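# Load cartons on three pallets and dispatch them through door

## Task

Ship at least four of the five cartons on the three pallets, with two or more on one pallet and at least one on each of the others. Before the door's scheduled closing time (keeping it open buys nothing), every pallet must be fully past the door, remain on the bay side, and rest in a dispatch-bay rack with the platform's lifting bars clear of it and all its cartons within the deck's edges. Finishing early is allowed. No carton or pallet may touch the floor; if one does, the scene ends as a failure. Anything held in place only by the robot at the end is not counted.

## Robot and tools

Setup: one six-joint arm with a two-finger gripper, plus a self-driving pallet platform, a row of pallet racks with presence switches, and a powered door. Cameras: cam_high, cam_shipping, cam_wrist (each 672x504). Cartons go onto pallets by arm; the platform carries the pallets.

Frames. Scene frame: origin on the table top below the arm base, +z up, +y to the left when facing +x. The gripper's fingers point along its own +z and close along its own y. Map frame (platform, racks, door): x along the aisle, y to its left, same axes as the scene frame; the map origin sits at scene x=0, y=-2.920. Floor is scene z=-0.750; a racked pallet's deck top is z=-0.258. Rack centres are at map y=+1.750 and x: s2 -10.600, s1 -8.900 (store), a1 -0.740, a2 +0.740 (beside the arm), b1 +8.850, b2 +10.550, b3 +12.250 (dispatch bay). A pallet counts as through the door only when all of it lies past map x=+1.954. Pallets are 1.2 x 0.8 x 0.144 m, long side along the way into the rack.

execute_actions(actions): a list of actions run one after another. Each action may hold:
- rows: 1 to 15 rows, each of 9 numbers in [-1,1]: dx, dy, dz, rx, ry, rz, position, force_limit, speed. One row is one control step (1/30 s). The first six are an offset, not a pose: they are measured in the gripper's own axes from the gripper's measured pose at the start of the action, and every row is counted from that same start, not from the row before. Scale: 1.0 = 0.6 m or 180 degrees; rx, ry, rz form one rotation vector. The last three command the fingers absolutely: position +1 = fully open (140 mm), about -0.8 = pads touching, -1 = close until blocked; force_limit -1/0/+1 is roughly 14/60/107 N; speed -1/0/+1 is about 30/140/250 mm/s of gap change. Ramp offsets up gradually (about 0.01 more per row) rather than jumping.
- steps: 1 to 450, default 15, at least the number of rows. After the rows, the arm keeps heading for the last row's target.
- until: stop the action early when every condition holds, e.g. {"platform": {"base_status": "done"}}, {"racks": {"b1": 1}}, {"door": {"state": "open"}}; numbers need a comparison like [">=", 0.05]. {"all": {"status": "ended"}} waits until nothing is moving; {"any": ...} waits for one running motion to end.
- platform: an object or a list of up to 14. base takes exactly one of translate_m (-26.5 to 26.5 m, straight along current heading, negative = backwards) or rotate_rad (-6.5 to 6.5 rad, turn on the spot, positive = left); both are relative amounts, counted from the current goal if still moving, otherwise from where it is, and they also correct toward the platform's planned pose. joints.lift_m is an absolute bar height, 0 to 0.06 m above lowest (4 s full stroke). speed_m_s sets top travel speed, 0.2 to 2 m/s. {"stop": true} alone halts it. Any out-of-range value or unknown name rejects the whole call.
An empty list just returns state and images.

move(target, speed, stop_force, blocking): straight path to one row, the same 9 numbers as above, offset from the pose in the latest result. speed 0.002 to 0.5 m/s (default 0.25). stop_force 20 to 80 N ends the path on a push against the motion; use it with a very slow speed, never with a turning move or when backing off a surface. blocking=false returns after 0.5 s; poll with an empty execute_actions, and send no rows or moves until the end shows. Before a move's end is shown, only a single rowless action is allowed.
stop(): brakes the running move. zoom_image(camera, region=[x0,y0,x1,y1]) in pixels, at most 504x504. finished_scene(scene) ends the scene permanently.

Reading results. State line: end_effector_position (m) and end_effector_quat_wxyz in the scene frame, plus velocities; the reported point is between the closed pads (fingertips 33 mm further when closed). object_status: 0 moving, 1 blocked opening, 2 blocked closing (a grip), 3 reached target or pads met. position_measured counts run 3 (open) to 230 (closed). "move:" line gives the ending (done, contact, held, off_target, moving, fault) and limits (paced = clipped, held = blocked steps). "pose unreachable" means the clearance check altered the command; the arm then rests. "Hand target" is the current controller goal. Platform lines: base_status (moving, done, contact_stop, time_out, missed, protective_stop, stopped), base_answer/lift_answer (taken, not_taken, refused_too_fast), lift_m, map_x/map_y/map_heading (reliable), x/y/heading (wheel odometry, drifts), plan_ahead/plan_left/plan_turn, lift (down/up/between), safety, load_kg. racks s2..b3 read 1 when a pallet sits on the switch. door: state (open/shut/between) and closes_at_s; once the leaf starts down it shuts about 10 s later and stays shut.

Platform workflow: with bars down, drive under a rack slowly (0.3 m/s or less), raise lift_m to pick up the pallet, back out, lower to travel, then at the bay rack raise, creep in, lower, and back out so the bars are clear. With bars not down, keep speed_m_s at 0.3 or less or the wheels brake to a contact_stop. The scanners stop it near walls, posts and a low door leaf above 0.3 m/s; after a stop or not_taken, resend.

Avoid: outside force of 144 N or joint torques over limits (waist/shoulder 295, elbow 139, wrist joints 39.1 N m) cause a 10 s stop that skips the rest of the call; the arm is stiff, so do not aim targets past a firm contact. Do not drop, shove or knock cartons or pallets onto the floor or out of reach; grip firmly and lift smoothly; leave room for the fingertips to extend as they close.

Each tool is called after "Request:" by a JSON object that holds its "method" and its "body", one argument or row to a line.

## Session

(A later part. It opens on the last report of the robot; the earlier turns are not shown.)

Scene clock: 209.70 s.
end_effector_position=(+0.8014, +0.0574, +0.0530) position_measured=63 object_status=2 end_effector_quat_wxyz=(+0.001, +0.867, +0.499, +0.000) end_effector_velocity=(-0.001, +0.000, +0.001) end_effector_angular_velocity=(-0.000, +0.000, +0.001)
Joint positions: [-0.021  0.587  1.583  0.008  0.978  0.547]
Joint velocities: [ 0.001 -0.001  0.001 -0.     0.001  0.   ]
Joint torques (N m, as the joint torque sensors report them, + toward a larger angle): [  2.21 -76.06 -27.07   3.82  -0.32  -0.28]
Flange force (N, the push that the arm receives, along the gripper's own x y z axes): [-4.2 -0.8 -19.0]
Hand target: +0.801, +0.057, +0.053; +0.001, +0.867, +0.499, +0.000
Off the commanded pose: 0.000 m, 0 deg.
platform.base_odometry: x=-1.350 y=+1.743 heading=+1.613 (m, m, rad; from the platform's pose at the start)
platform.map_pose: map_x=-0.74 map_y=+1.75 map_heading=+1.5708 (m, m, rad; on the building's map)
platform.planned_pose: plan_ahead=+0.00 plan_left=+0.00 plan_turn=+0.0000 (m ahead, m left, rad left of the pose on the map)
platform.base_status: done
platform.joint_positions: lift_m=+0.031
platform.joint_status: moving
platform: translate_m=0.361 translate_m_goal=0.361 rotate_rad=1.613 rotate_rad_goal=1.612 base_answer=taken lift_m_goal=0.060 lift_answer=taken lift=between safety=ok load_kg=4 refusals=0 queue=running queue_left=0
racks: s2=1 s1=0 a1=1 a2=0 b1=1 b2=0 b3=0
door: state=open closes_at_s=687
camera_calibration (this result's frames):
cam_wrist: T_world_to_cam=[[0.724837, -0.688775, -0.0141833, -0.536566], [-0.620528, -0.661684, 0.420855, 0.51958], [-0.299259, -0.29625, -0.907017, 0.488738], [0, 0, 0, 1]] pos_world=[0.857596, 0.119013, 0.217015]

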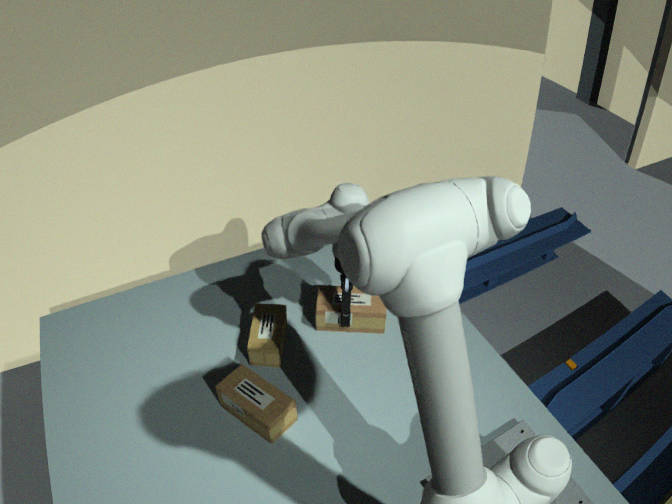

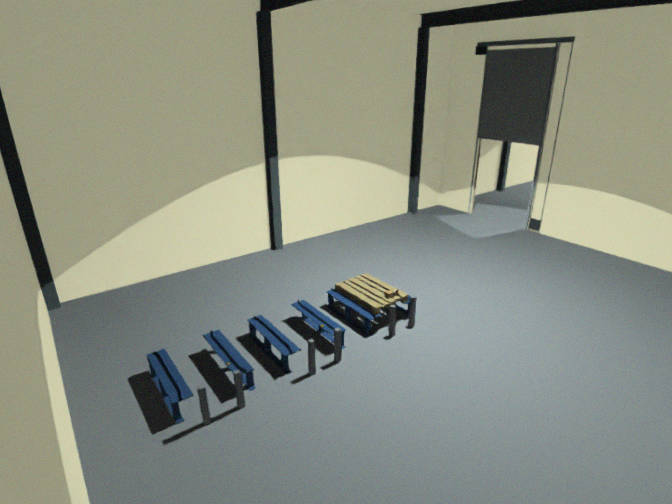

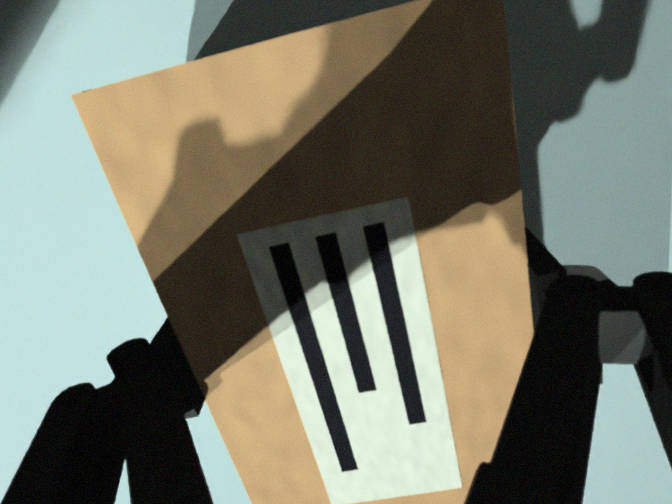

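Request:
{"method": "move", "body": {
  "target": [-1.0, -0.30, -0.167, 0, 0, 0, -1, 0.3, 0.3],
  "speed": 0.45
}}

Request:
{"method": "move", "body": {
  "target": [-0.816, -0.52, 0.088, 0, 0, 0.167, -1, 0.3, 0.3],
  "speed": 0.45
}}

Request:
{"method": "move", "body": {
  "target": [-0.708, -0.274, 0.44, 0, 0, 0.167, -1, 0.3, 0.3],
  "speed": 0.4
}}

Scene clock: 230.33 s.
end_effector_position=(+0.3446, -0.3702, +0.1533) position_measured=63 object_status=2 end_effector_quat_wxyz=(+0.001, +0.867, +0.499, -0.000) end_effector_velocity=(+0.000, +0.000, -0.000) end_effector_angular_velocity=(+0.001, +0.000, +0.000)
Joint positions: [-0.935  0.078  2.096 -0.002  0.977 -0.362]
Joint velocities: [ 0.     0.001 -0.     0.001  0.001 -0.   ]
Joint torques (N m, as the joint torque sensors report them, + toward a larger angle): [  0.87 -41.75 -37.09   3.56  -0.05  -0.35]
Flange force (N, the push that the arm receives, along the gripper's own x y z axes): [-0.2 -4.8 2.3]
Hand target: +0.345, -0.370, +0.153; +0.001, +0.867, +0.499, -0.000
Off the commanded pose: 0.001 m, 0 deg.
platform.base_odometry: x=-1.350 y=+1.743 heading=+1.613 (m, m, rad; from the platform's pose at the start)
platform.map_pose: map_x=-0.74 map_y=+1.75 map_heading=+1.5708 (m, m, rad; on the building's map)
platform.planned_pose: plan_ahead=+0.00 plan_left=+0.00 plan_turn=+0.0000 (m ahead, m left, rad left of the pose on the map)
platform.base_status: done
platform.joint_positions: lift_m=+0.060
platform.joint_status: done
platform: translate_m=0.361 translate_m_goal=0.361 rotate_rad=1.613 rotate_rad_goal=1.612 base_answer=taken lift_m_goal=0.060 lift_answer=taken lift=up safety=ok load_kg=22 refusals=0 queue=done queue_left=0
racks: s2=1 s1=0 a1=0 a2=0 b1=1 b2=0 b3=0
door: state=open closes_at_s=687
move: done; limits=paced
camera_calibration (this result's frames):
cam_wrist: T_world_to_cam=[[0.724879, -0.68874, -0.0136948, -0.498673], [-0.620528, -0.661462, 0.421205, -0.0890241], [-0.299159, -0.296824, -0.906862, 0.316013], [0, 0, 0, 1]] pos_world=[0.400774, -0.308542, 0.317249]

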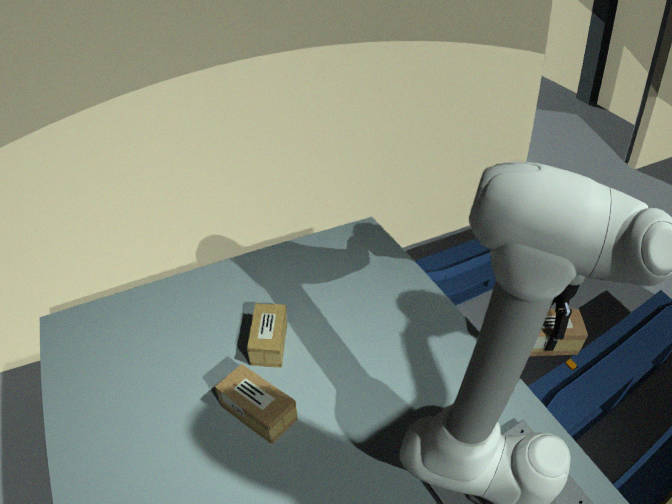

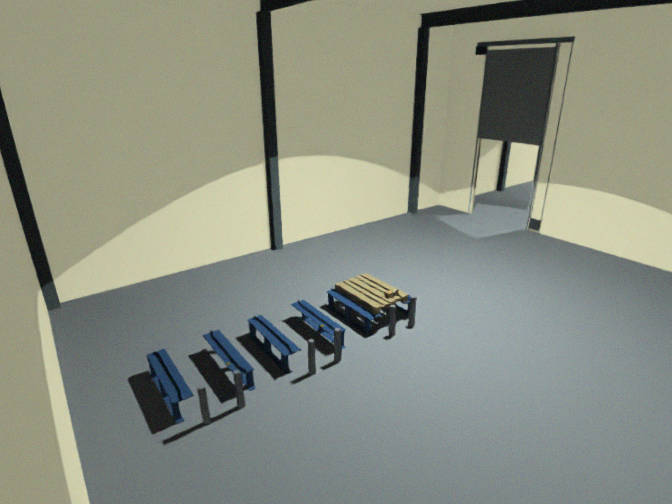

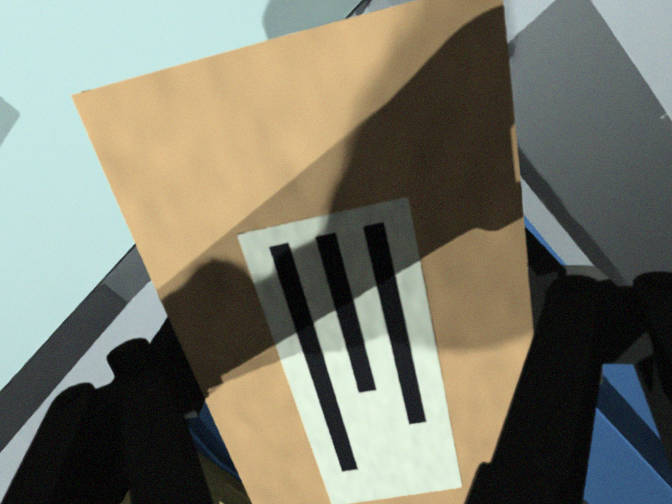

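Scene clock: 232.10 s.
end_effector_position=(-0.1703, -0.6369, +0.1010) position_measured=63 object_status=2 end_effector_quat_wxyz=(+0.001, +0.966, +0.257, -0.000) end_effector_velocity=(+0.001, -0.000, +0.001) end_effector_angular_velocity=(-0.001, -0.000, +0.001)
Joint positions: [-1.926  0.347  1.861 -0.01   0.937 -0.823]
Joint velocities: [ 0.001 -0.001 -0.001  0.001  0.001 -0.   ]
Joint torques (N m, as the joint torque sensors report them, + toward a larger angle): [  1.37 -69.86 -36.08   3.61  -0.15  -0.13]
Flange force (N, the push that the arm receives, along the gripper's own x y z axes): [1.5 -2.7 3.2]
Hand target: -0.170, -0.637, +0.101; +0.001, +0.966, +0.257, -0.000
Off the commanded pose: 0.001 m, 0 deg.
platform.base_odometry: x=-1.350 y=+1.743 heading=+1.613 (m, m, rad; from the platform's pose at the start)
platform.map_pose: map_x=-0.74 map_y=+1.75 map_heading=+1.5708 (m, m, rad; on the building's map)
platform.planned_pose: plan_ahead=+0.00 plan_left=+0.00 plan_turn=+0.0000 (m ahead, m left, rad left of the pose on the map)
platform.base_status: done
platform.joint_positions: lift_m=+0.060
platform.joint_status: done
platform: translate_m=0.361 translate_m_goal=0.361 rotate_rad=1.613 rotate_rad_goal=1.612 base_answer=taken lift_m_goal=0.060 lift_answer=taken lift=up safety=ok load_kg=22 refusals=0 queue=done queue_left=0
racks: s2=1 s1=0 a1=0 a2=0 b1=1 b2=0 b3=0
door: state=open closes_at_s=687
move: done; limits=paced
camera_calibration (this result's frames):
cam_wrist: T_world_to_cam=[[0.282394, -0.959204, -0.0134467, -0.557494], [-0.868602, -0.26162, 0.420815, -0.350455], [-0.407165, -0.107156, -0.907047, 0.137775], [0, 0, 0, 1]] pos_world=[-0.0908758, -0.611674, 0.264948]

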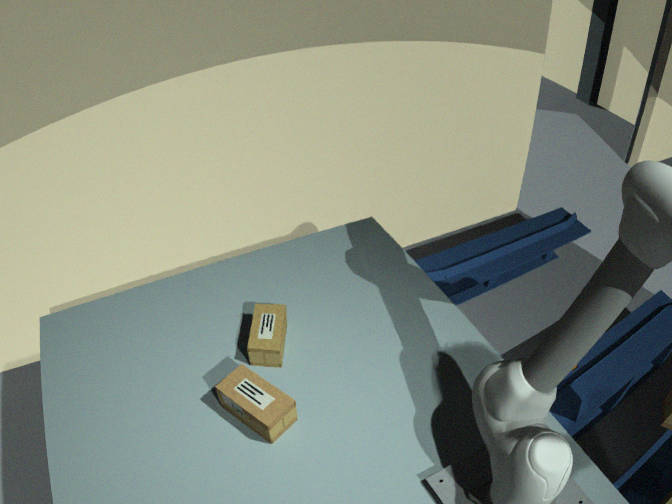

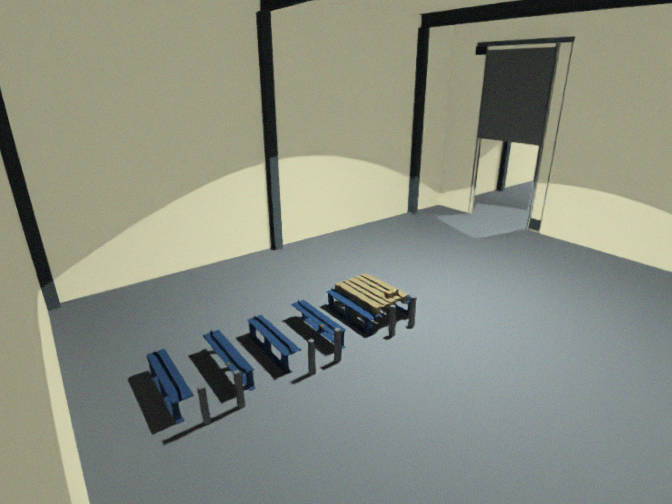

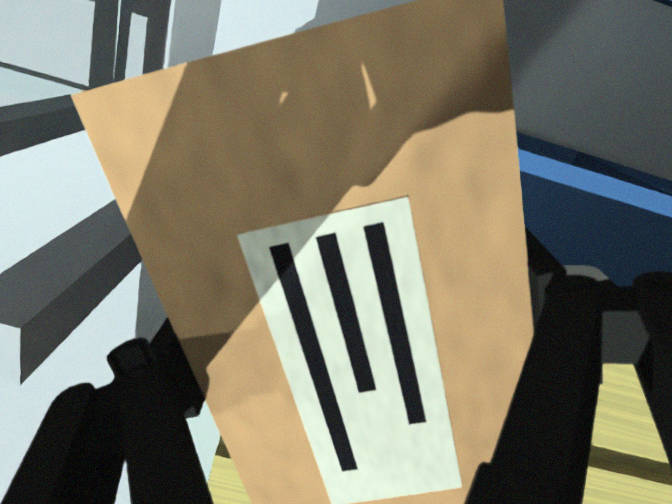

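Scene clock: 233.90 s.
end_effector_position=(-0.6205, -0.7062, -0.1625) position_measured=63 object_status=2 end_effector_quat_wxyz=(+0.001, +1.000, -0.002, +0.000) end_effector_velocity=(-0.001, -0.000, +0.001) end_effector_angular_velocity=(-0.000, +0.001, -0.001)
Joint positions: [-2.374  0.971  1.301 -0.012  0.87  -0.745]
Joint velocities: [-0.    -0.001 -0.001 -0.     0.001  0.   ]
Joint torques (N m, as the joint torque sensors report them, + toward a larger angle): [   2.31 -120.52  -33.96    3.36    0.04   -0.36]
Flange force (N, the push that the arm receives, along the gripper's own x y z axes): [0.5 -2.4 3.0]
Hand target: -0.621, -0.706, -0.163; +0.001, +1.000, -0.002, +0.000
Off the commanded pose: 0.001 m, 0 deg.
platform.base_odometry: x=-1.350 y=+1.743 heading=+1.613 (m, m, rad; from the platform's pose at the start)
platform.map_pose: map_x=-0.74 map_y=+1.75 map_heading=+1.5708 (m, m, rad; on the building's map)
platform.planned_pose: plan_ahead=+0.00 plan_left=+0.00 plan_turn=+0.0000 (m ahead, m left, rad left of the pose on the map)
platform.base_status: done
platform.joint_positions: lift_m=+0.060
platform.joint_status: done
platform: translate_m=0.361 translate_m_goal=0.361 rotate_rad=1.613 rotate_rad_goal=1.612 base_answer=taken lift_m_goal=0.060 lift_answer=taken lift=up safety=ok load_kg=22 refusals=0 queue=done queue_left=0
racks: s2=1 s1=0 a1=0 a2=0 b1=1 b2=0 b3=0
door: state=open closes_at_s=687
move: done
camera_calibration (this result's frames):
cam_wrist: T_world_to_cam=[[-0.236173, -0.971617, -0.0134795, -0.830882], [-0.883145, 0.20884, 0.420049, -0.325635], [-0.405312, 0.111109, -0.907401, -0.136755], [0, 0, 0, 1]] pos_world=[-0.539243, -0.724099, 0.00149053]

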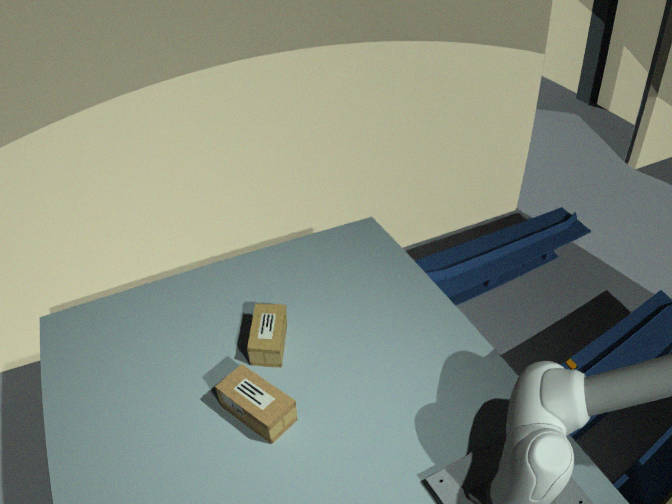

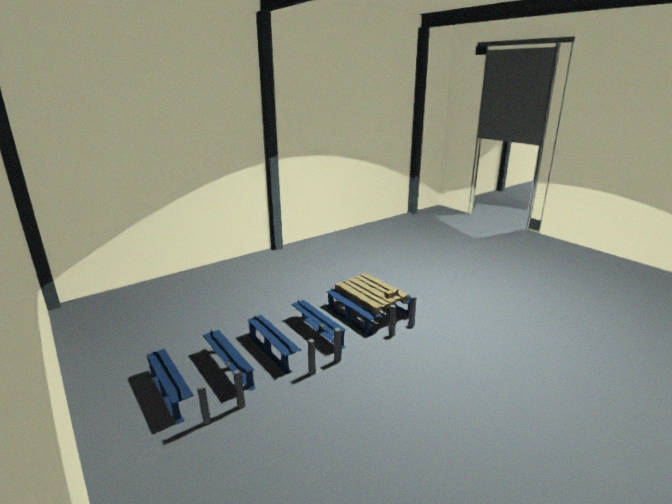

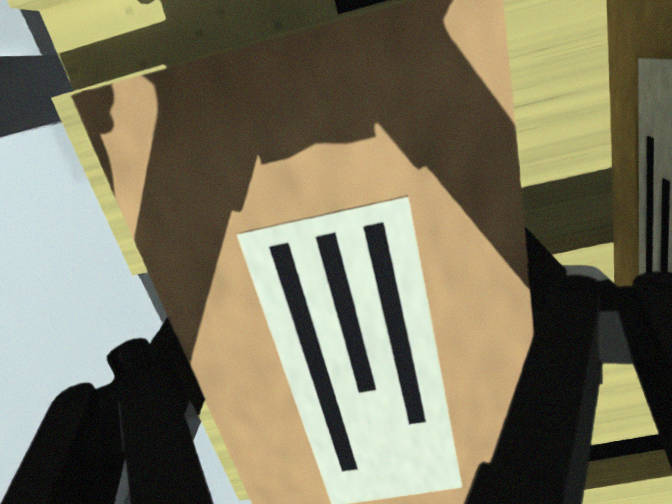

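Request:
{"method": "move", "body": {
  "target": [0, 0, 0.07, 0, 0, 0, -1, 0.3, 0.3],
  "speed": 0.014,
  "stop_force": 20
}}

Request:
{"method": "execute_actions", "body": {
  "actions": [
    {"rows": [[0,0,0,0,0,0,1,0.3,0.6]], "steps": 8}
  ]
}}

Request:
{"method": "move", "body": {
  "target": [0, 0, -0.17, 0, 0, 0, 1, 0.3, 0.6],
  "speed": 0.3
}}

Scene clock: 239.30 s.
end_effector_position=(-0.6207, -0.7063, -0.1842) position_measured=63 object_status=2 end_effector_quat_wxyz=(+0.001, +1.000, -0.002, -0.000) end_effector_velocity=(+0.002, -0.000, +0.000) end_effector_angular_velocity=(+0.002, -0.002, +0.001)
Joint positions: [-2.374  0.994  1.299 -0.012  0.847 -0.745]
Joint velocities: [ 0.001 -0.001  0.001 -0.     0.002  0.   ]
Joint torques (N m, as the joint torque sensors report them, + toward a larger angle): [  1.56 -87.46 -21.91   4.14  -2.2   -0.88]
Flange force (N, the push that the arm receives, along the gripper's own x y z axes): [6.3 -6.3 -35.5]
Hand target: -0.621, -0.706, -0.184; +0.001, +1.000, -0.002, +0.000
Off the commanded pose: 0.020 m, 0 deg.
platform.base_odometry: x=-1.350 y=+1.743 heading=+1.613 (m, m, rad; from the platform's pose at the start)
platform.map_pose: map_x=-0.74 map_y=+1.75 map_heading=+1.5708 (m, m, rad; on the building's map)
platform.planned_pose: plan_ahead=+0.00 plan_left=+0.00 plan_turn=+0.0000 (m ahead, m left, rad left of the pose on the map)
platform.base_status: done
platform.joint_positions: lift_m=+0.060
platform.joint_status: done
platform: translate_m=0.361 translate_m_goal=0.361 rotate_rad=1.613 rotate_rad_goal=1.612 base_answer=taken lift_m_goal=0.060 lift_answer=taken lift=up safety=ok load_kg=22 refusals=0 queue=done queue_left=0
racks: s2=1 s1=0 a1=0 a2=0 b1=1 b2=0 b3=0
door: state=open closes_at_s=687
move: contact
camera_calibration (this result's frames):
cam_wrist: T_world_to_cam=[[-0.236106, -0.971636, -0.0133188, -0.831298], [-0.883044, 0.208817, 0.420273, -0.316534], [-0.405571, 0.11099, -0.9073, -0.156711], [0, 0, 0, 1]] pos_world=[-0.539345, -0.724229, -0.0202253]

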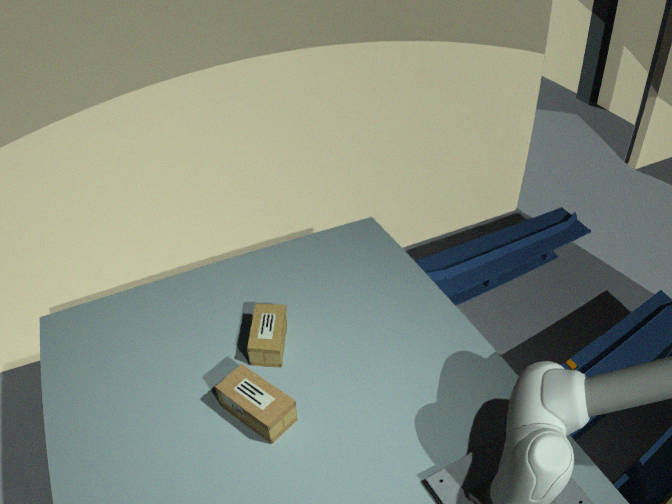

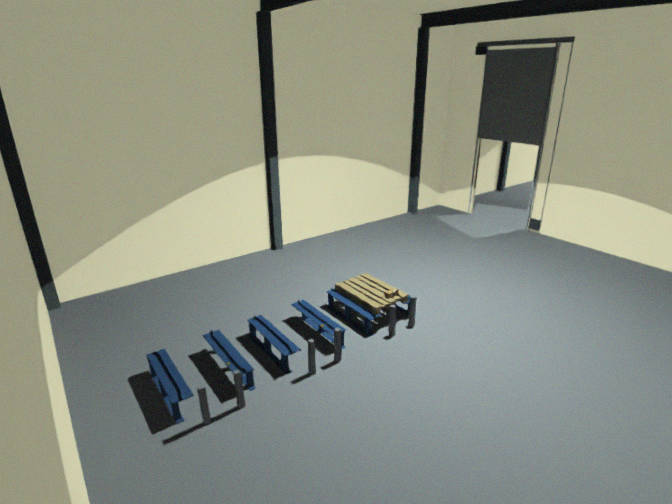

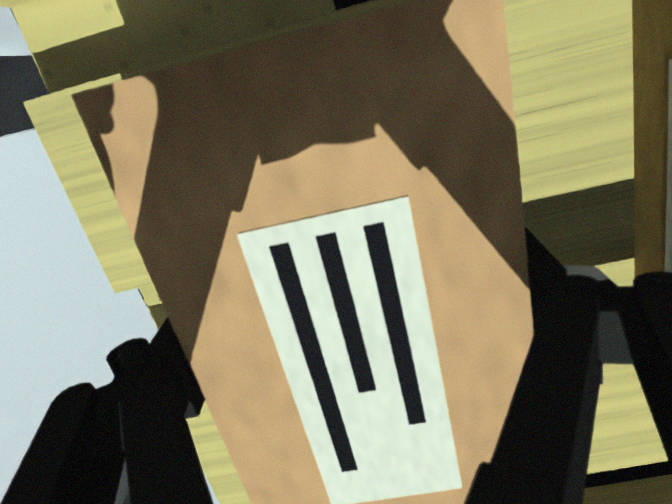

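Scene clock: 239.57 s.
end_effector_position=(-0.6206, -0.7062, -0.1845) position_measured=3 object_status=0 end_effector_quat_wxyz=(+0.001, +1.000, -0.002, +0.000) end_effector_velocity=(-0.001, -0.001, +0.000) end_effector_angular_velocity=(-0.002, +0.000, -0.002)
Joint positions: [-2.374  0.995  1.299 -0.012  0.847 -0.745]
Joint velocities: [-0.001  0.001 -0.002  0.002 -0.001 -0.   ]
Joint torques (N m, as the joint torque sensors report them, + toward a larger angle): [   2.39 -119.13  -30.85    3.43   -0.23   -0.21]
Flange force (N, the push that the arm receives, along the gripper's own x y z axes): [-2.6 1.4 -0.1]
Hand target: -0.621, -0.706, -0.184; +0.001, +1.000, -0.002, -0.000
Off the commanded pose: 0.000 m, 0 deg.
platform.base_odometry: x=-1.350 y=+1.743 heading=+1.613 (m, m, rad; from the platform's pose at the start)
platform.map_pose: map_x=-0.74 map_y=+1.75 map_heading=+1.5708 (m, m, rad; on the building's map)
platform.planned_pose: plan_ahead=+0.00 plan_left=+0.00 plan_turn=+0.0000 (m ahead, m left, rad left of the pose on the map)
platform.base_status: done
platform.joint_positions: lift_m=+0.060
platform.joint_status: done
platform: translate_m=0.361 translate_m_goal=0.361 rotate_rad=1.613 rotate_rad_goal=1.612 base_answer=taken lift_m_goal=0.060 lift_answer=taken lift=up safety=ok load_kg=22 refusals=0 queue=done queue_left=0
racks: s2=1 s1=0 a1=0 a2=0 b1=1 b2=0 b3=0
door: state=open closes_at_s=687
camera_calibration (this result's frames):
cam_wrist: T_world_to_cam=[[-0.236117, -0.971629, -0.0136228, -0.831211], [-0.883141, 0.208723, 0.420115, -0.316532], [-0.405352, 0.111227, -0.907369, -0.1566], [0, 0, 0, 1]] pos_world=[-0.539284, -0.724143, -0.0204378]

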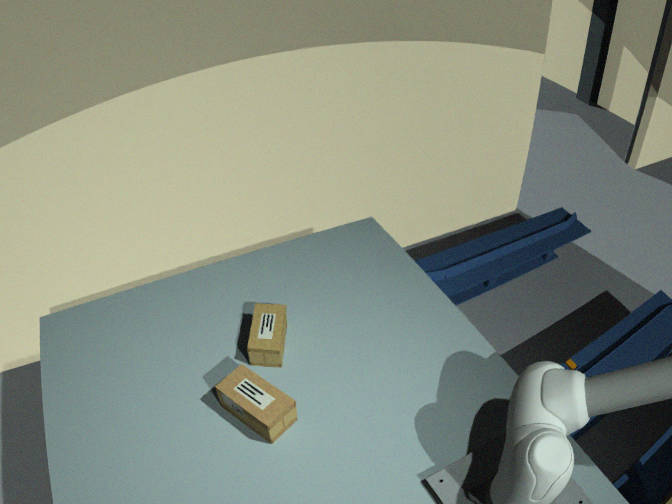

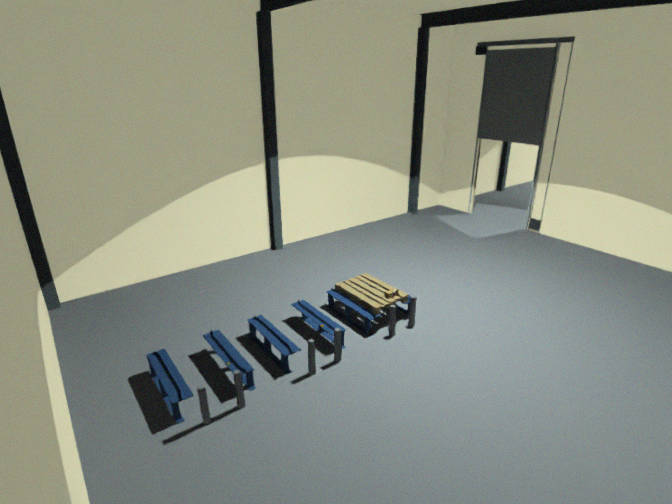

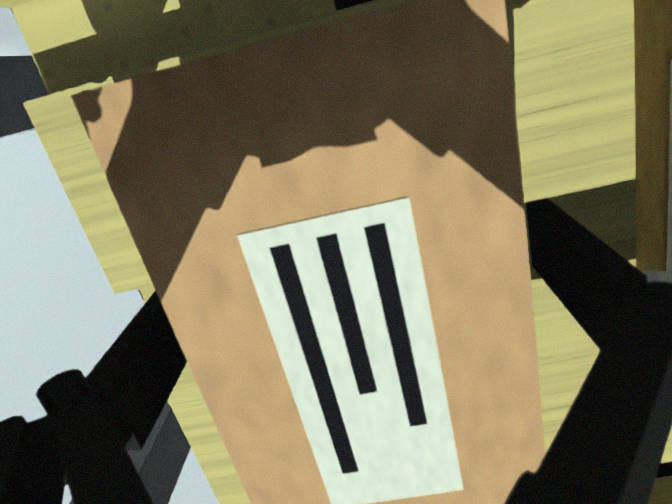

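Scene clock: 240.33 s.
end_effector_position=(-0.6205, -0.7060, -0.0825) position_measured=3 object_status=3 end_effector_quat_wxyz=(+0.001, +1.000, -0.002, +0.000) end_effector_velocity=(+0.001, -0.001, -0.000) end_effector_angular_velocity=(+0.001, -0.000, +0.002)
Joint positions: [-2.373  0.889  1.293 -0.011  0.959 -0.745]
Joint velocities: [ 0.001  0.    -0.    -0.     0.    -0.   ]
Joint torques (N m, as the joint torque sensors report them, + toward a larger angle): [   2.72 -116.03  -36.35    3.51   -0.07   -0.27]
Flange force (N, the push that the arm receives, along the gripper's own x y z axes): [2.4 -4.0 -0.4]
Hand target: -0.621, -0.706, -0.083; +0.001, +1.000, -0.002, +0.000
Off the commanded pose: 0.000 m, 0 deg.
platform.base_odometry: x=-1.350 y=+1.743 heading=+1.613 (m, m, rad; from the platform's pose at the start)
platform.map_pose: map_x=-0.74 map_y=+1.75 map_heading=+1.5708 (m, m, rad; on the building's map)
platform.planned_pose: plan_ahead=+0.00 plan_left=+0.00 plan_turn=+0.0000 (m ahead, m left, rad left of the pose on the map)
platform.base_status: done
platform.joint_positions: lift_m=+0.060
platform.joint_status: done
platform: translate_m=0.361 translate_m_goal=0.361 rotate_rad=1.613 rotate_rad_goal=1.612 base_answer=taken lift_m_goal=0.060 lift_answer=taken lift=up safety=ok load_kg=22 refusals=0 queue=done queue_left=0
racks: s2=1 s1=0 a1=0 a2=0 b1=1 b2=0 b3=0
door: state=open closes_at_s=687
move: done
camera_calibration (this result's frames):
cam_wrist: T_world_to_cam=[[-0.236126, -0.971628, -0.0135372, -0.829641], [-0.883141, 0.208769, 0.420093, -0.359369], [-0.405348, 0.11115, -0.90738, -0.064092], [0, 0, 0, 1]] pos_world=[-0.539253, -0.723954, 0.0815814]

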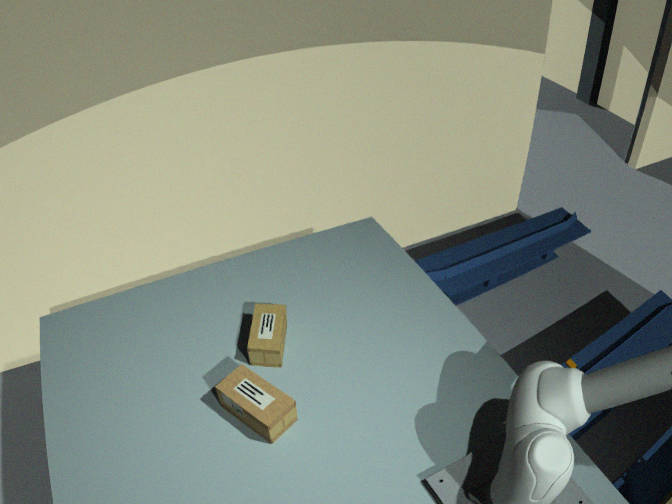

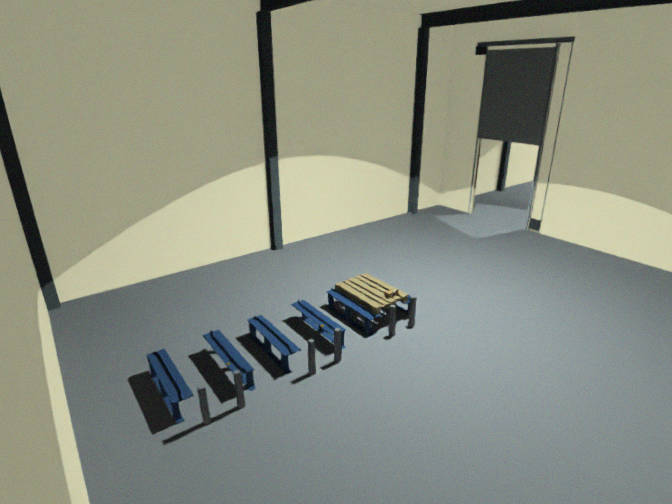

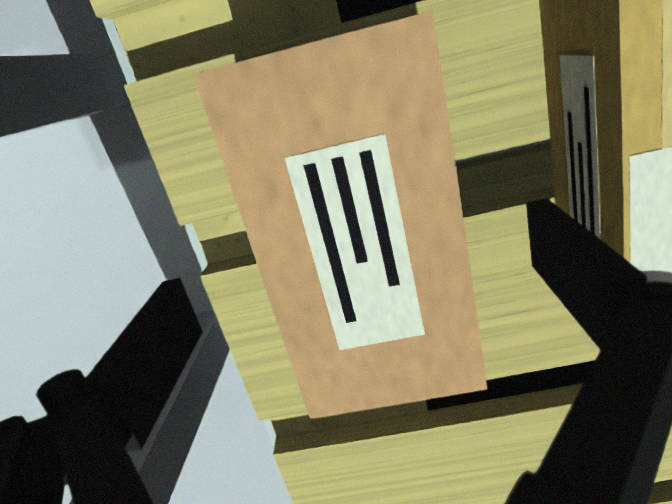

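Request:
{"method": "execute_actions", "body": {
  "actions": [
    {"steps": 1, "platform": [{"base": {"translate_m": -1.65}, "speed_m_s": 0.3}, {"base": {"rotate_rad": -1.5708}, "joints": {"lift_m": 0}, "speed_m_s": 2}, {"base": {"translate_m": 11.29}}, {"base": {"rotate_rad": 1.5708}, "joints": {"lift_m": 0.06}}, {"base": {"translate_m": 1.65}, "speed_m_s": 0.3}, {"joints": {"lift_m": 0.025}}, {"base": {"translate_m": -1.65}, "joints": {"lift_m": 0}}, {"base": {"rotate_rad": -1.5708}, "speed_m_s": 2}, {"base": {"translate_m": -21.15}}, {"base": {"rotate_rad": 1.5708}, "joints": {"lift_m": 0.025}}, {"base": {"translate_m": 1.65}, "speed_m_s": 0.3}, {"joints": {"lift_m": 0.06}}, {"base": {"translate_m": -1.65}}, {"base": {"rotate_rad": -1.5708}, "joints": {"lift_m": 0}, "speed_m_s": 2}]}
  ]
}}

Request:
{"method": "move", "body": {
  "target": [0.867, -0.143, -0.47, 0, 0, -0.333, 1, 0.3, 0.6],
  "speed": 0.25
}}

Scene clock: 247.13 s.
end_effector_position=(-0.6206, -0.7060, -0.0825) position_measured=3 object_status=3 end_effector_quat_wxyz=(+0.001, +1.000, -0.002, +0.000) end_effector_velocity=(-0.000, +0.001, -0.001) end_effector_angular_velocity=(+0.000, -0.001, -0.001)
Joint positions: [-2.373  0.889  1.293 -0.011  0.959 -0.745]
Joint velocities: [-0.001  0.001 -0.     0.001  0.    -0.   ]
Joint torques (N m, as the joint torque sensors report them, + toward a larger angle): [   3.01 -113.98  -34.68    3.65    0.07   -0.25]
Flange force (N, the push that the arm receives, along the gripper's own x y z axes): [0.2 -2.8 0.2]
Hand target: -0.621, -0.706, -0.083; +0.001, +1.000, -0.002, +0.000
Off the commanded pose: 0.000 m, 0 deg.
platform.base_odometry: x=-1.350 y=+1.743 heading=+1.613 (m, m, rad; from the platform's pose at the start)
platform.map_pose: map_x=-0.74 map_y=+1.75 map_heading=+1.5708 (m, m, rad; on the building's map)
platform.planned_pose: plan_ahead=-1.65 plan_left=+0.00 plan_turn=+0.0000 (m ahead, m left, rad left of the pose on the map)
platform.base_status: moving
platform.joint_positions: lift_m=+0.060
platform.joint_status: done
platform: translate_m=0.361 translate_m_goal=-1.289 rotate_rad=1.613 rotate_rad_goal=1.612 base_answer=taken lift_m_goal=0.060 lift_answer=taken lift=up safety=ok load_kg=22 refusals=0 queue=running queue_left=13
racks: s2=1 s1=0 a1=0 a2=0 b1=1 b2=0 b3=0
door: state=open closes_at_s=687
camera_calibration (this result's frames):
cam_wrist: T_world_to_cam=[[-0.236096, -0.971634, -0.0136142, -0.829628], [-0.88315, 0.208709, 0.420102, -0.359401], [-0.405345, 0.111208, -0.907375, -0.0641308], [0, 0, 0, 1]] pos_world=[-0.539272, -0.723953, 0.0814999]

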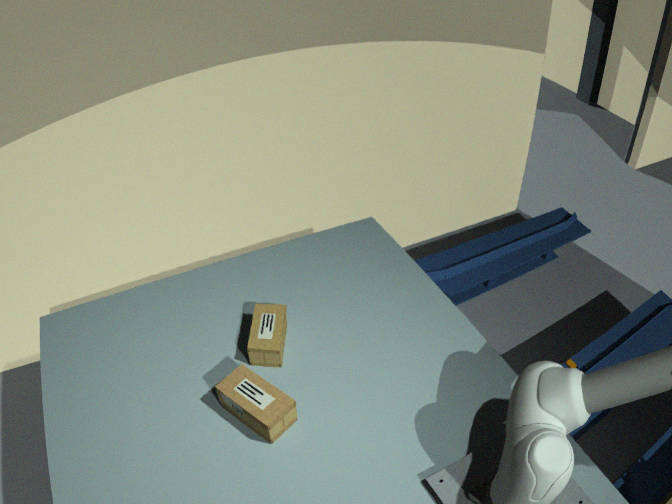

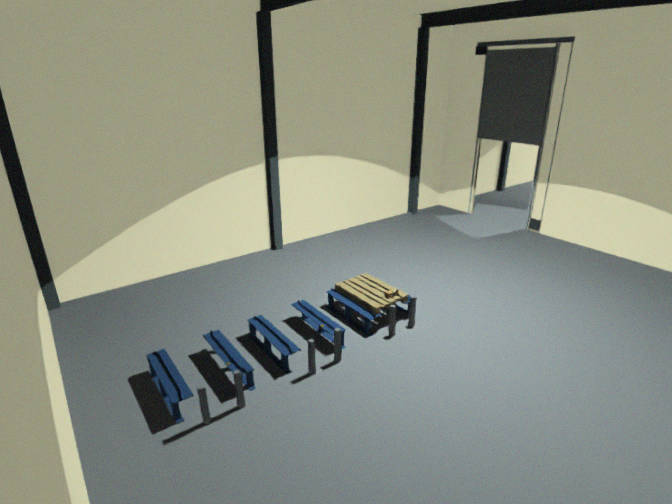

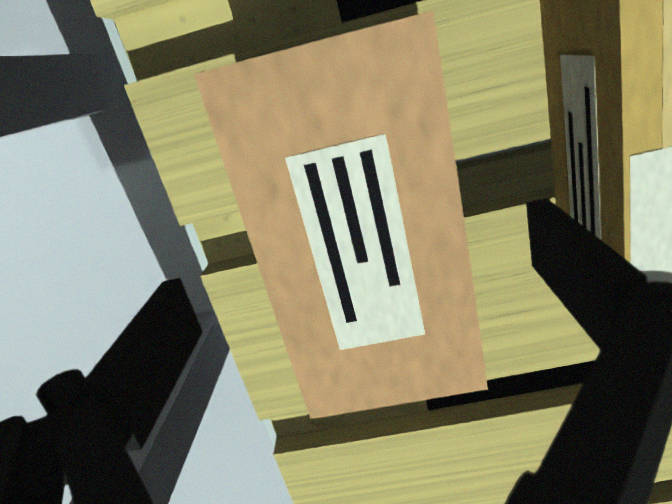

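Scene clock: 249.90 s.
end_effector_position=(-0.1002, -0.6218, +0.1991) position_measured=3 object_status=3 end_effector_quat_wxyz=(+0.001, +0.867, +0.498, -0.000) end_effector_velocity=(+0.000, -0.001, +0.000) end_effector_angular_velocity=(-0.001, -0.001, -0.001)
Joint positions: [-1.825  0.219  1.829 -0.009  1.097 -1.246]
Joint velocities: [-0.     0.    -0.001  0.001 -0.001  0.   ]
Joint torques (N m, as the joint torque sensors report them, + toward a larger angle): [  2.11 -57.5  -38.     3.97   0.11  -0.25]
Flange force (N, the push that the arm receives, along the gripper's own x y z axes): [2.8 -3.7 0.1]
Hand target: -0.100, -0.622, +0.199; +0.001, +0.867, +0.498, -0.000
Off the commanded pose: 0.000 m, 0 deg.
platform.base_odometry: x=-1.319 y=+1.030 heading=+1.614 (m, m, rad; from the platform's pose at the start)
platform.map_pose: map_x=-0.74 map_y=+1.03 map_heading=+1.5752 (m, m, rad; on the building's map)
platform.planned_pose: plan_ahead=-0.93 plan_left=+0.00 plan_turn=-0.0043 (m ahead, m left, rad left of the pose on the map)
platform.base_status: moving
platform.joint_positions: lift_m=+0.060
platform.joint_status: done
platform: translate_m=-0.362 translate_m_goal=-1.289 rotate_rad=1.614 rotate_rad_goal=1.612 base_answer=taken lift_m_goal=0.060 lift_answer=taken lift=up safety=ok load_kg=22 refusals=0 queue=running queue_left=13
racks: s2=1 s1=0 a1=0 a2=0 b1=1 b2=0 b3=0
door: state=open closes_at_s=687
move: done
camera_calibration (this result's frames):
cam_wrist: T_world_to_cam=[[0.722659, -0.691071, -0.0136397, -0.35058], [-0.622527, -0.659304, 0.421638, -0.549651], [-0.300374, -0.296209, -0.906662, 0.149986], [0, 0, 0, 1]] pos_world=[-0.0437708, -0.560235, 0.362959]

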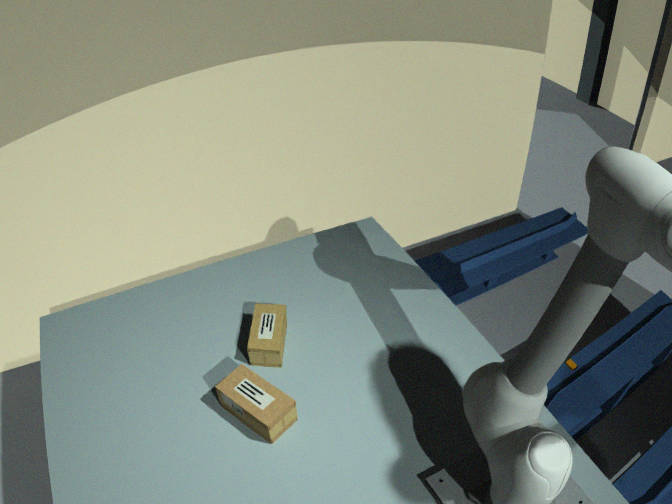

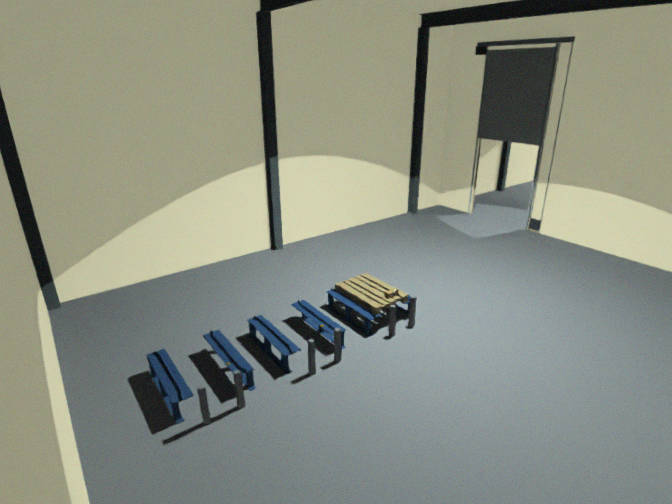

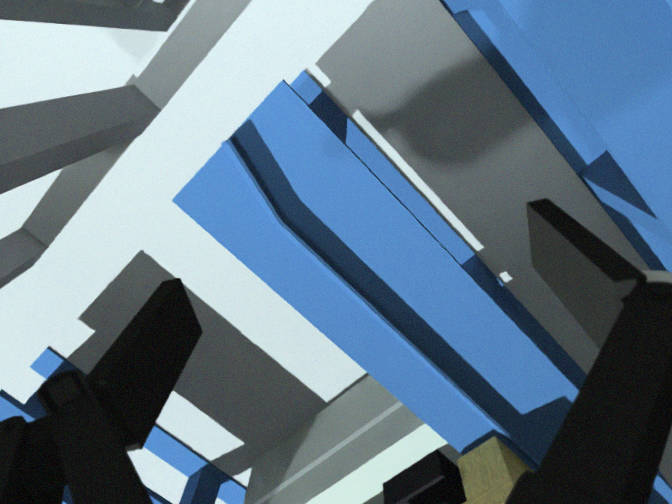

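Request:
{"method": "move", "body": {
  "target": [0.848, 0.569, 0, 0, 0, -0.278, 1, 0.3, 0.6],
  "speed": 0.25
}}

Request:
{"method": "move", "body": {
  "target": [0.861, 0.925, 0, 0, 0, -0.222, 1, 0.3, 0.6],
  "speed": 0.25
}}

Scene clock: 257.40 s.
end_effector_position=(+0.4506, -0.3552, +0.1988) position_measured=3 object_status=3 end_effector_quat_wxyz=(+0.001, +0.575, +0.818, -0.000) end_effector_velocity=(+0.000, +0.000, -0.000) end_effector_angular_velocity=(-0.000, +0.001, +0.001)
Joint positions: [-0.774  0.141  1.93   0.     1.08  -1.072]
Joint velocities: [ 0.001  0.    -0.    -0.001  0.     0.001]
Joint torques (N m, as the joint torque sensors report them, + toward a larger angle): [  0.84 -49.35 -37.47   4.02   0.02  -0.29]
Flange force (N, the push that the arm receives, along the gripper's own x y z axes): [1.5 -2.5 0.1]
Hand target: +0.451, -0.355, +0.199; +0.001, +0.575, +0.818, -0.000
Off the commanded pose: 0.001 m, 0 deg.
platform.base_odometry: x=-1.280 y=+0.094 heading=+0.041 (m, m, rad; from the platform's pose at the start)
platform.map_pose: map_x=-0.74 map_y=+0.10 map_heading=+0.0000 (m, m, rad; on the building's map)
platform.planned_pose: plan_ahead=+0.00 plan_left=+0.00 plan_turn=+0.0000 (m ahead, m left, rad left of the pose on the map)
platform.base_status: done
platform.joint_positions: lift_m=+0.000
platform.joint_status: moving
platform: translate_m=-1.289 translate_m_goal=-1.289 rotate_rad=0.041 rotate_rad_goal=0.041 base_answer=taken lift_m_goal=0.000 lift_answer=taken lift=down safety=ok load_kg=-32 refusals=0 queue=running queue_left=12
racks: s2=1 s1=0 a1=0 a2=0 b1=1 b2=0 b3=0
door: state=open closes_at_s=687
move: done
camera_calibration (this result's frames):
cam_wrist: T_world_to_cam=[[0.993826, 0.109979, -0.0146246, -0.401878], [0.105844, -0.900318, 0.422167, -0.444804], [0.0332627, -0.421108, -0.9064, 0.199426], [0, 0, 0, 1]] pos_world=[0.439843, -0.272287, 0.362664]

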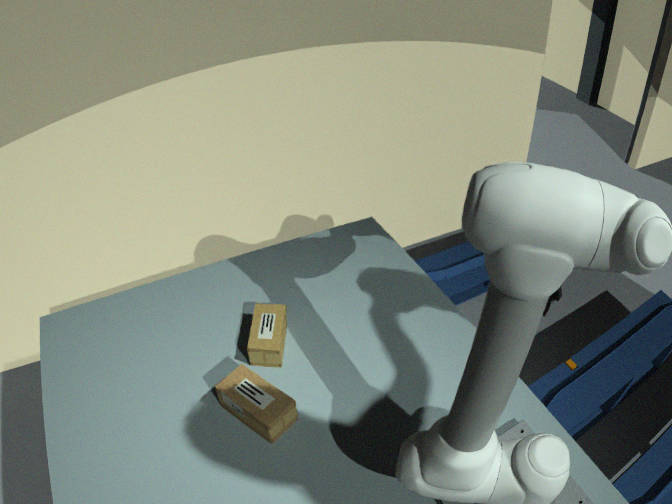

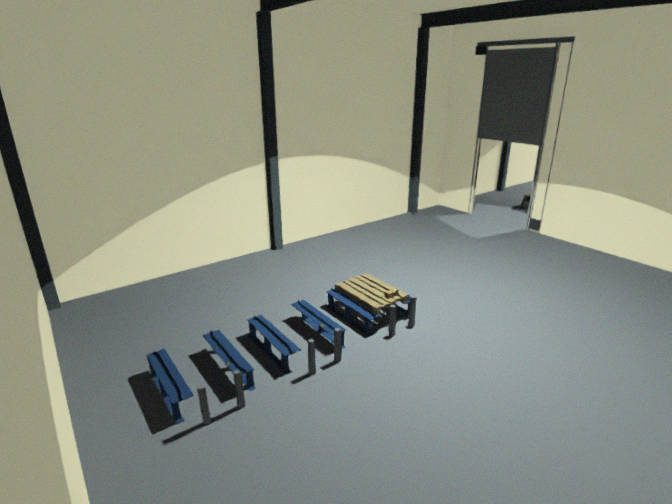

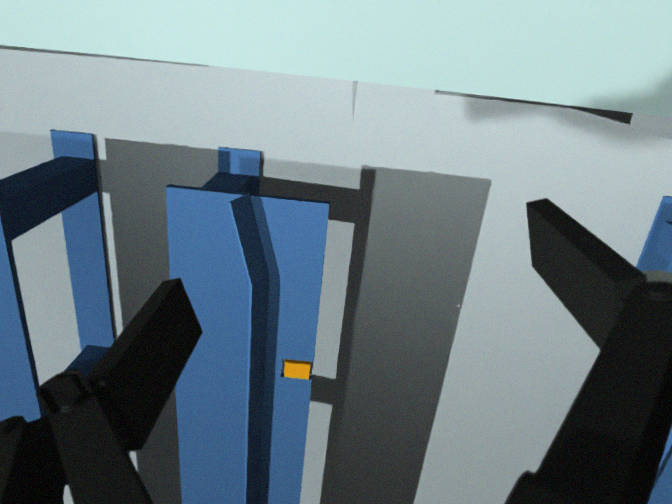

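Scene clock: 260.80 s.
end_effector_position=(+0.7988, +0.3176, +0.1984) position_measured=3 object_status=3 end_effector_quat_wxyz=(+0.001, +0.261, +0.965, -0.000) end_effector_velocity=(-0.000, +0.001, +0.001) end_effector_angular_velocity=(-0.000, -0.001, +0.002)
Joint positions: [ 0.287  0.562  1.33   0.009  1.254 -0.711]
Joint velocities: [ 0.001 -0.    -0.001 -0.     0.001 -0.001]
Joint torques (N m, as the joint torque sensors report them, + toward a larger angle): [  0.72 -94.57 -40.26   4.16   0.01  -0.34]
Flange force (N, the push that the arm receives, along the gripper's own x y z axes): [0.0 -2.5 0.3]
Hand target: +0.799, +0.318, +0.198; +0.001, +0.261, +0.965, -0.000
Off the commanded pose: 0.001 m, 0 deg.
platform.base_odometry: x=+0.672 y=+0.179 heading=+0.044 (m, m, rad; from the platform's pose at the start)
platform.map_pose: map_x=+1.26 map_y=+0.10 map_heading=+0.0000 (m, m, rad; on the building's map)
platform.planned_pose: plan_ahead=+9.29 plan_left=+0.00 plan_turn=+0.0000 (m ahead, m left, rad left of the pose on the map)
platform.base_status: moving
platform.joint_positions: lift_m=+0.000
platform.joint_status: done
platform: translate_m=0.705 translate_m_goal=10.001 rotate_rad=0.044 rotate_rad_goal=0.045 base_answer=taken lift_m_goal=0.000 lift_answer=taken lift=down safety=ok load_kg=-49 refusals=0 queue=running queue_left=11
racks: s2=1 s1=0 a1=0 a2=0 b1=1 b2=0 b3=0
door: state=open closes_at_s=687
move: done
camera_calibration (this result's frames):
cam_wrist: T_world_to_cam=[[0.691129, 0.722565, -0.015489, -0.774511], [0.659742, -0.621999, 0.421732, -0.406523], [0.295095, -0.30169, -0.906588, 0.223742], [0, 0, 0, 1]] pos_world=[0.737462, 0.374279, 0.36229]

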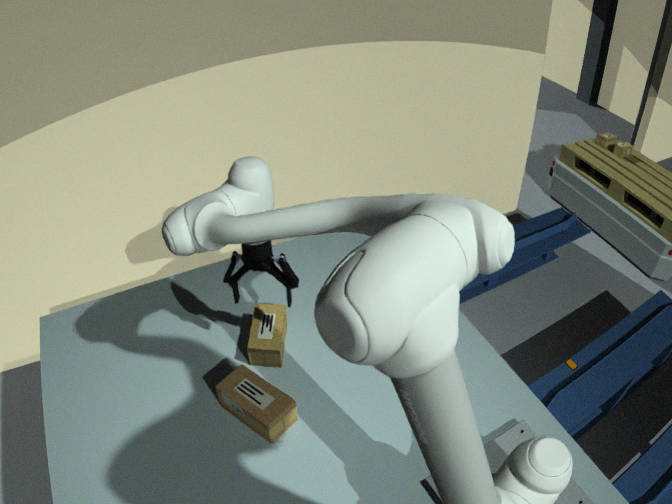

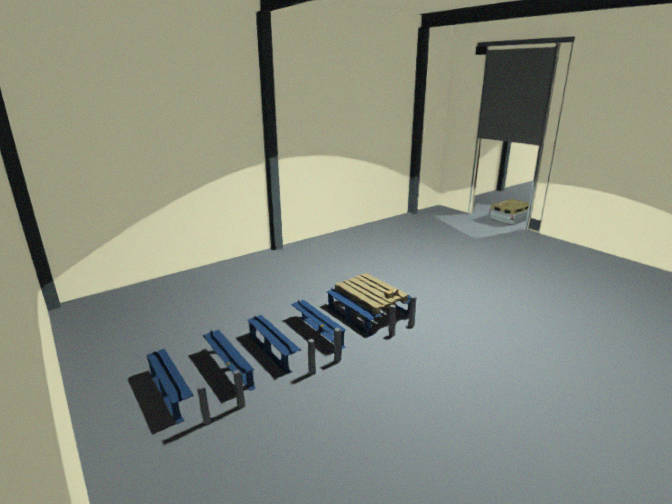

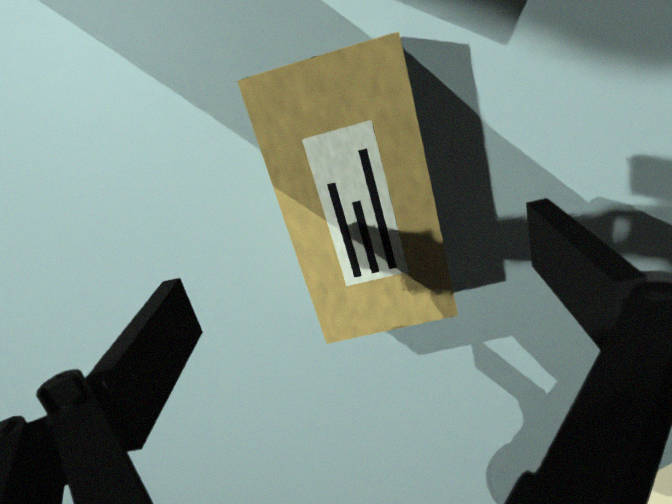

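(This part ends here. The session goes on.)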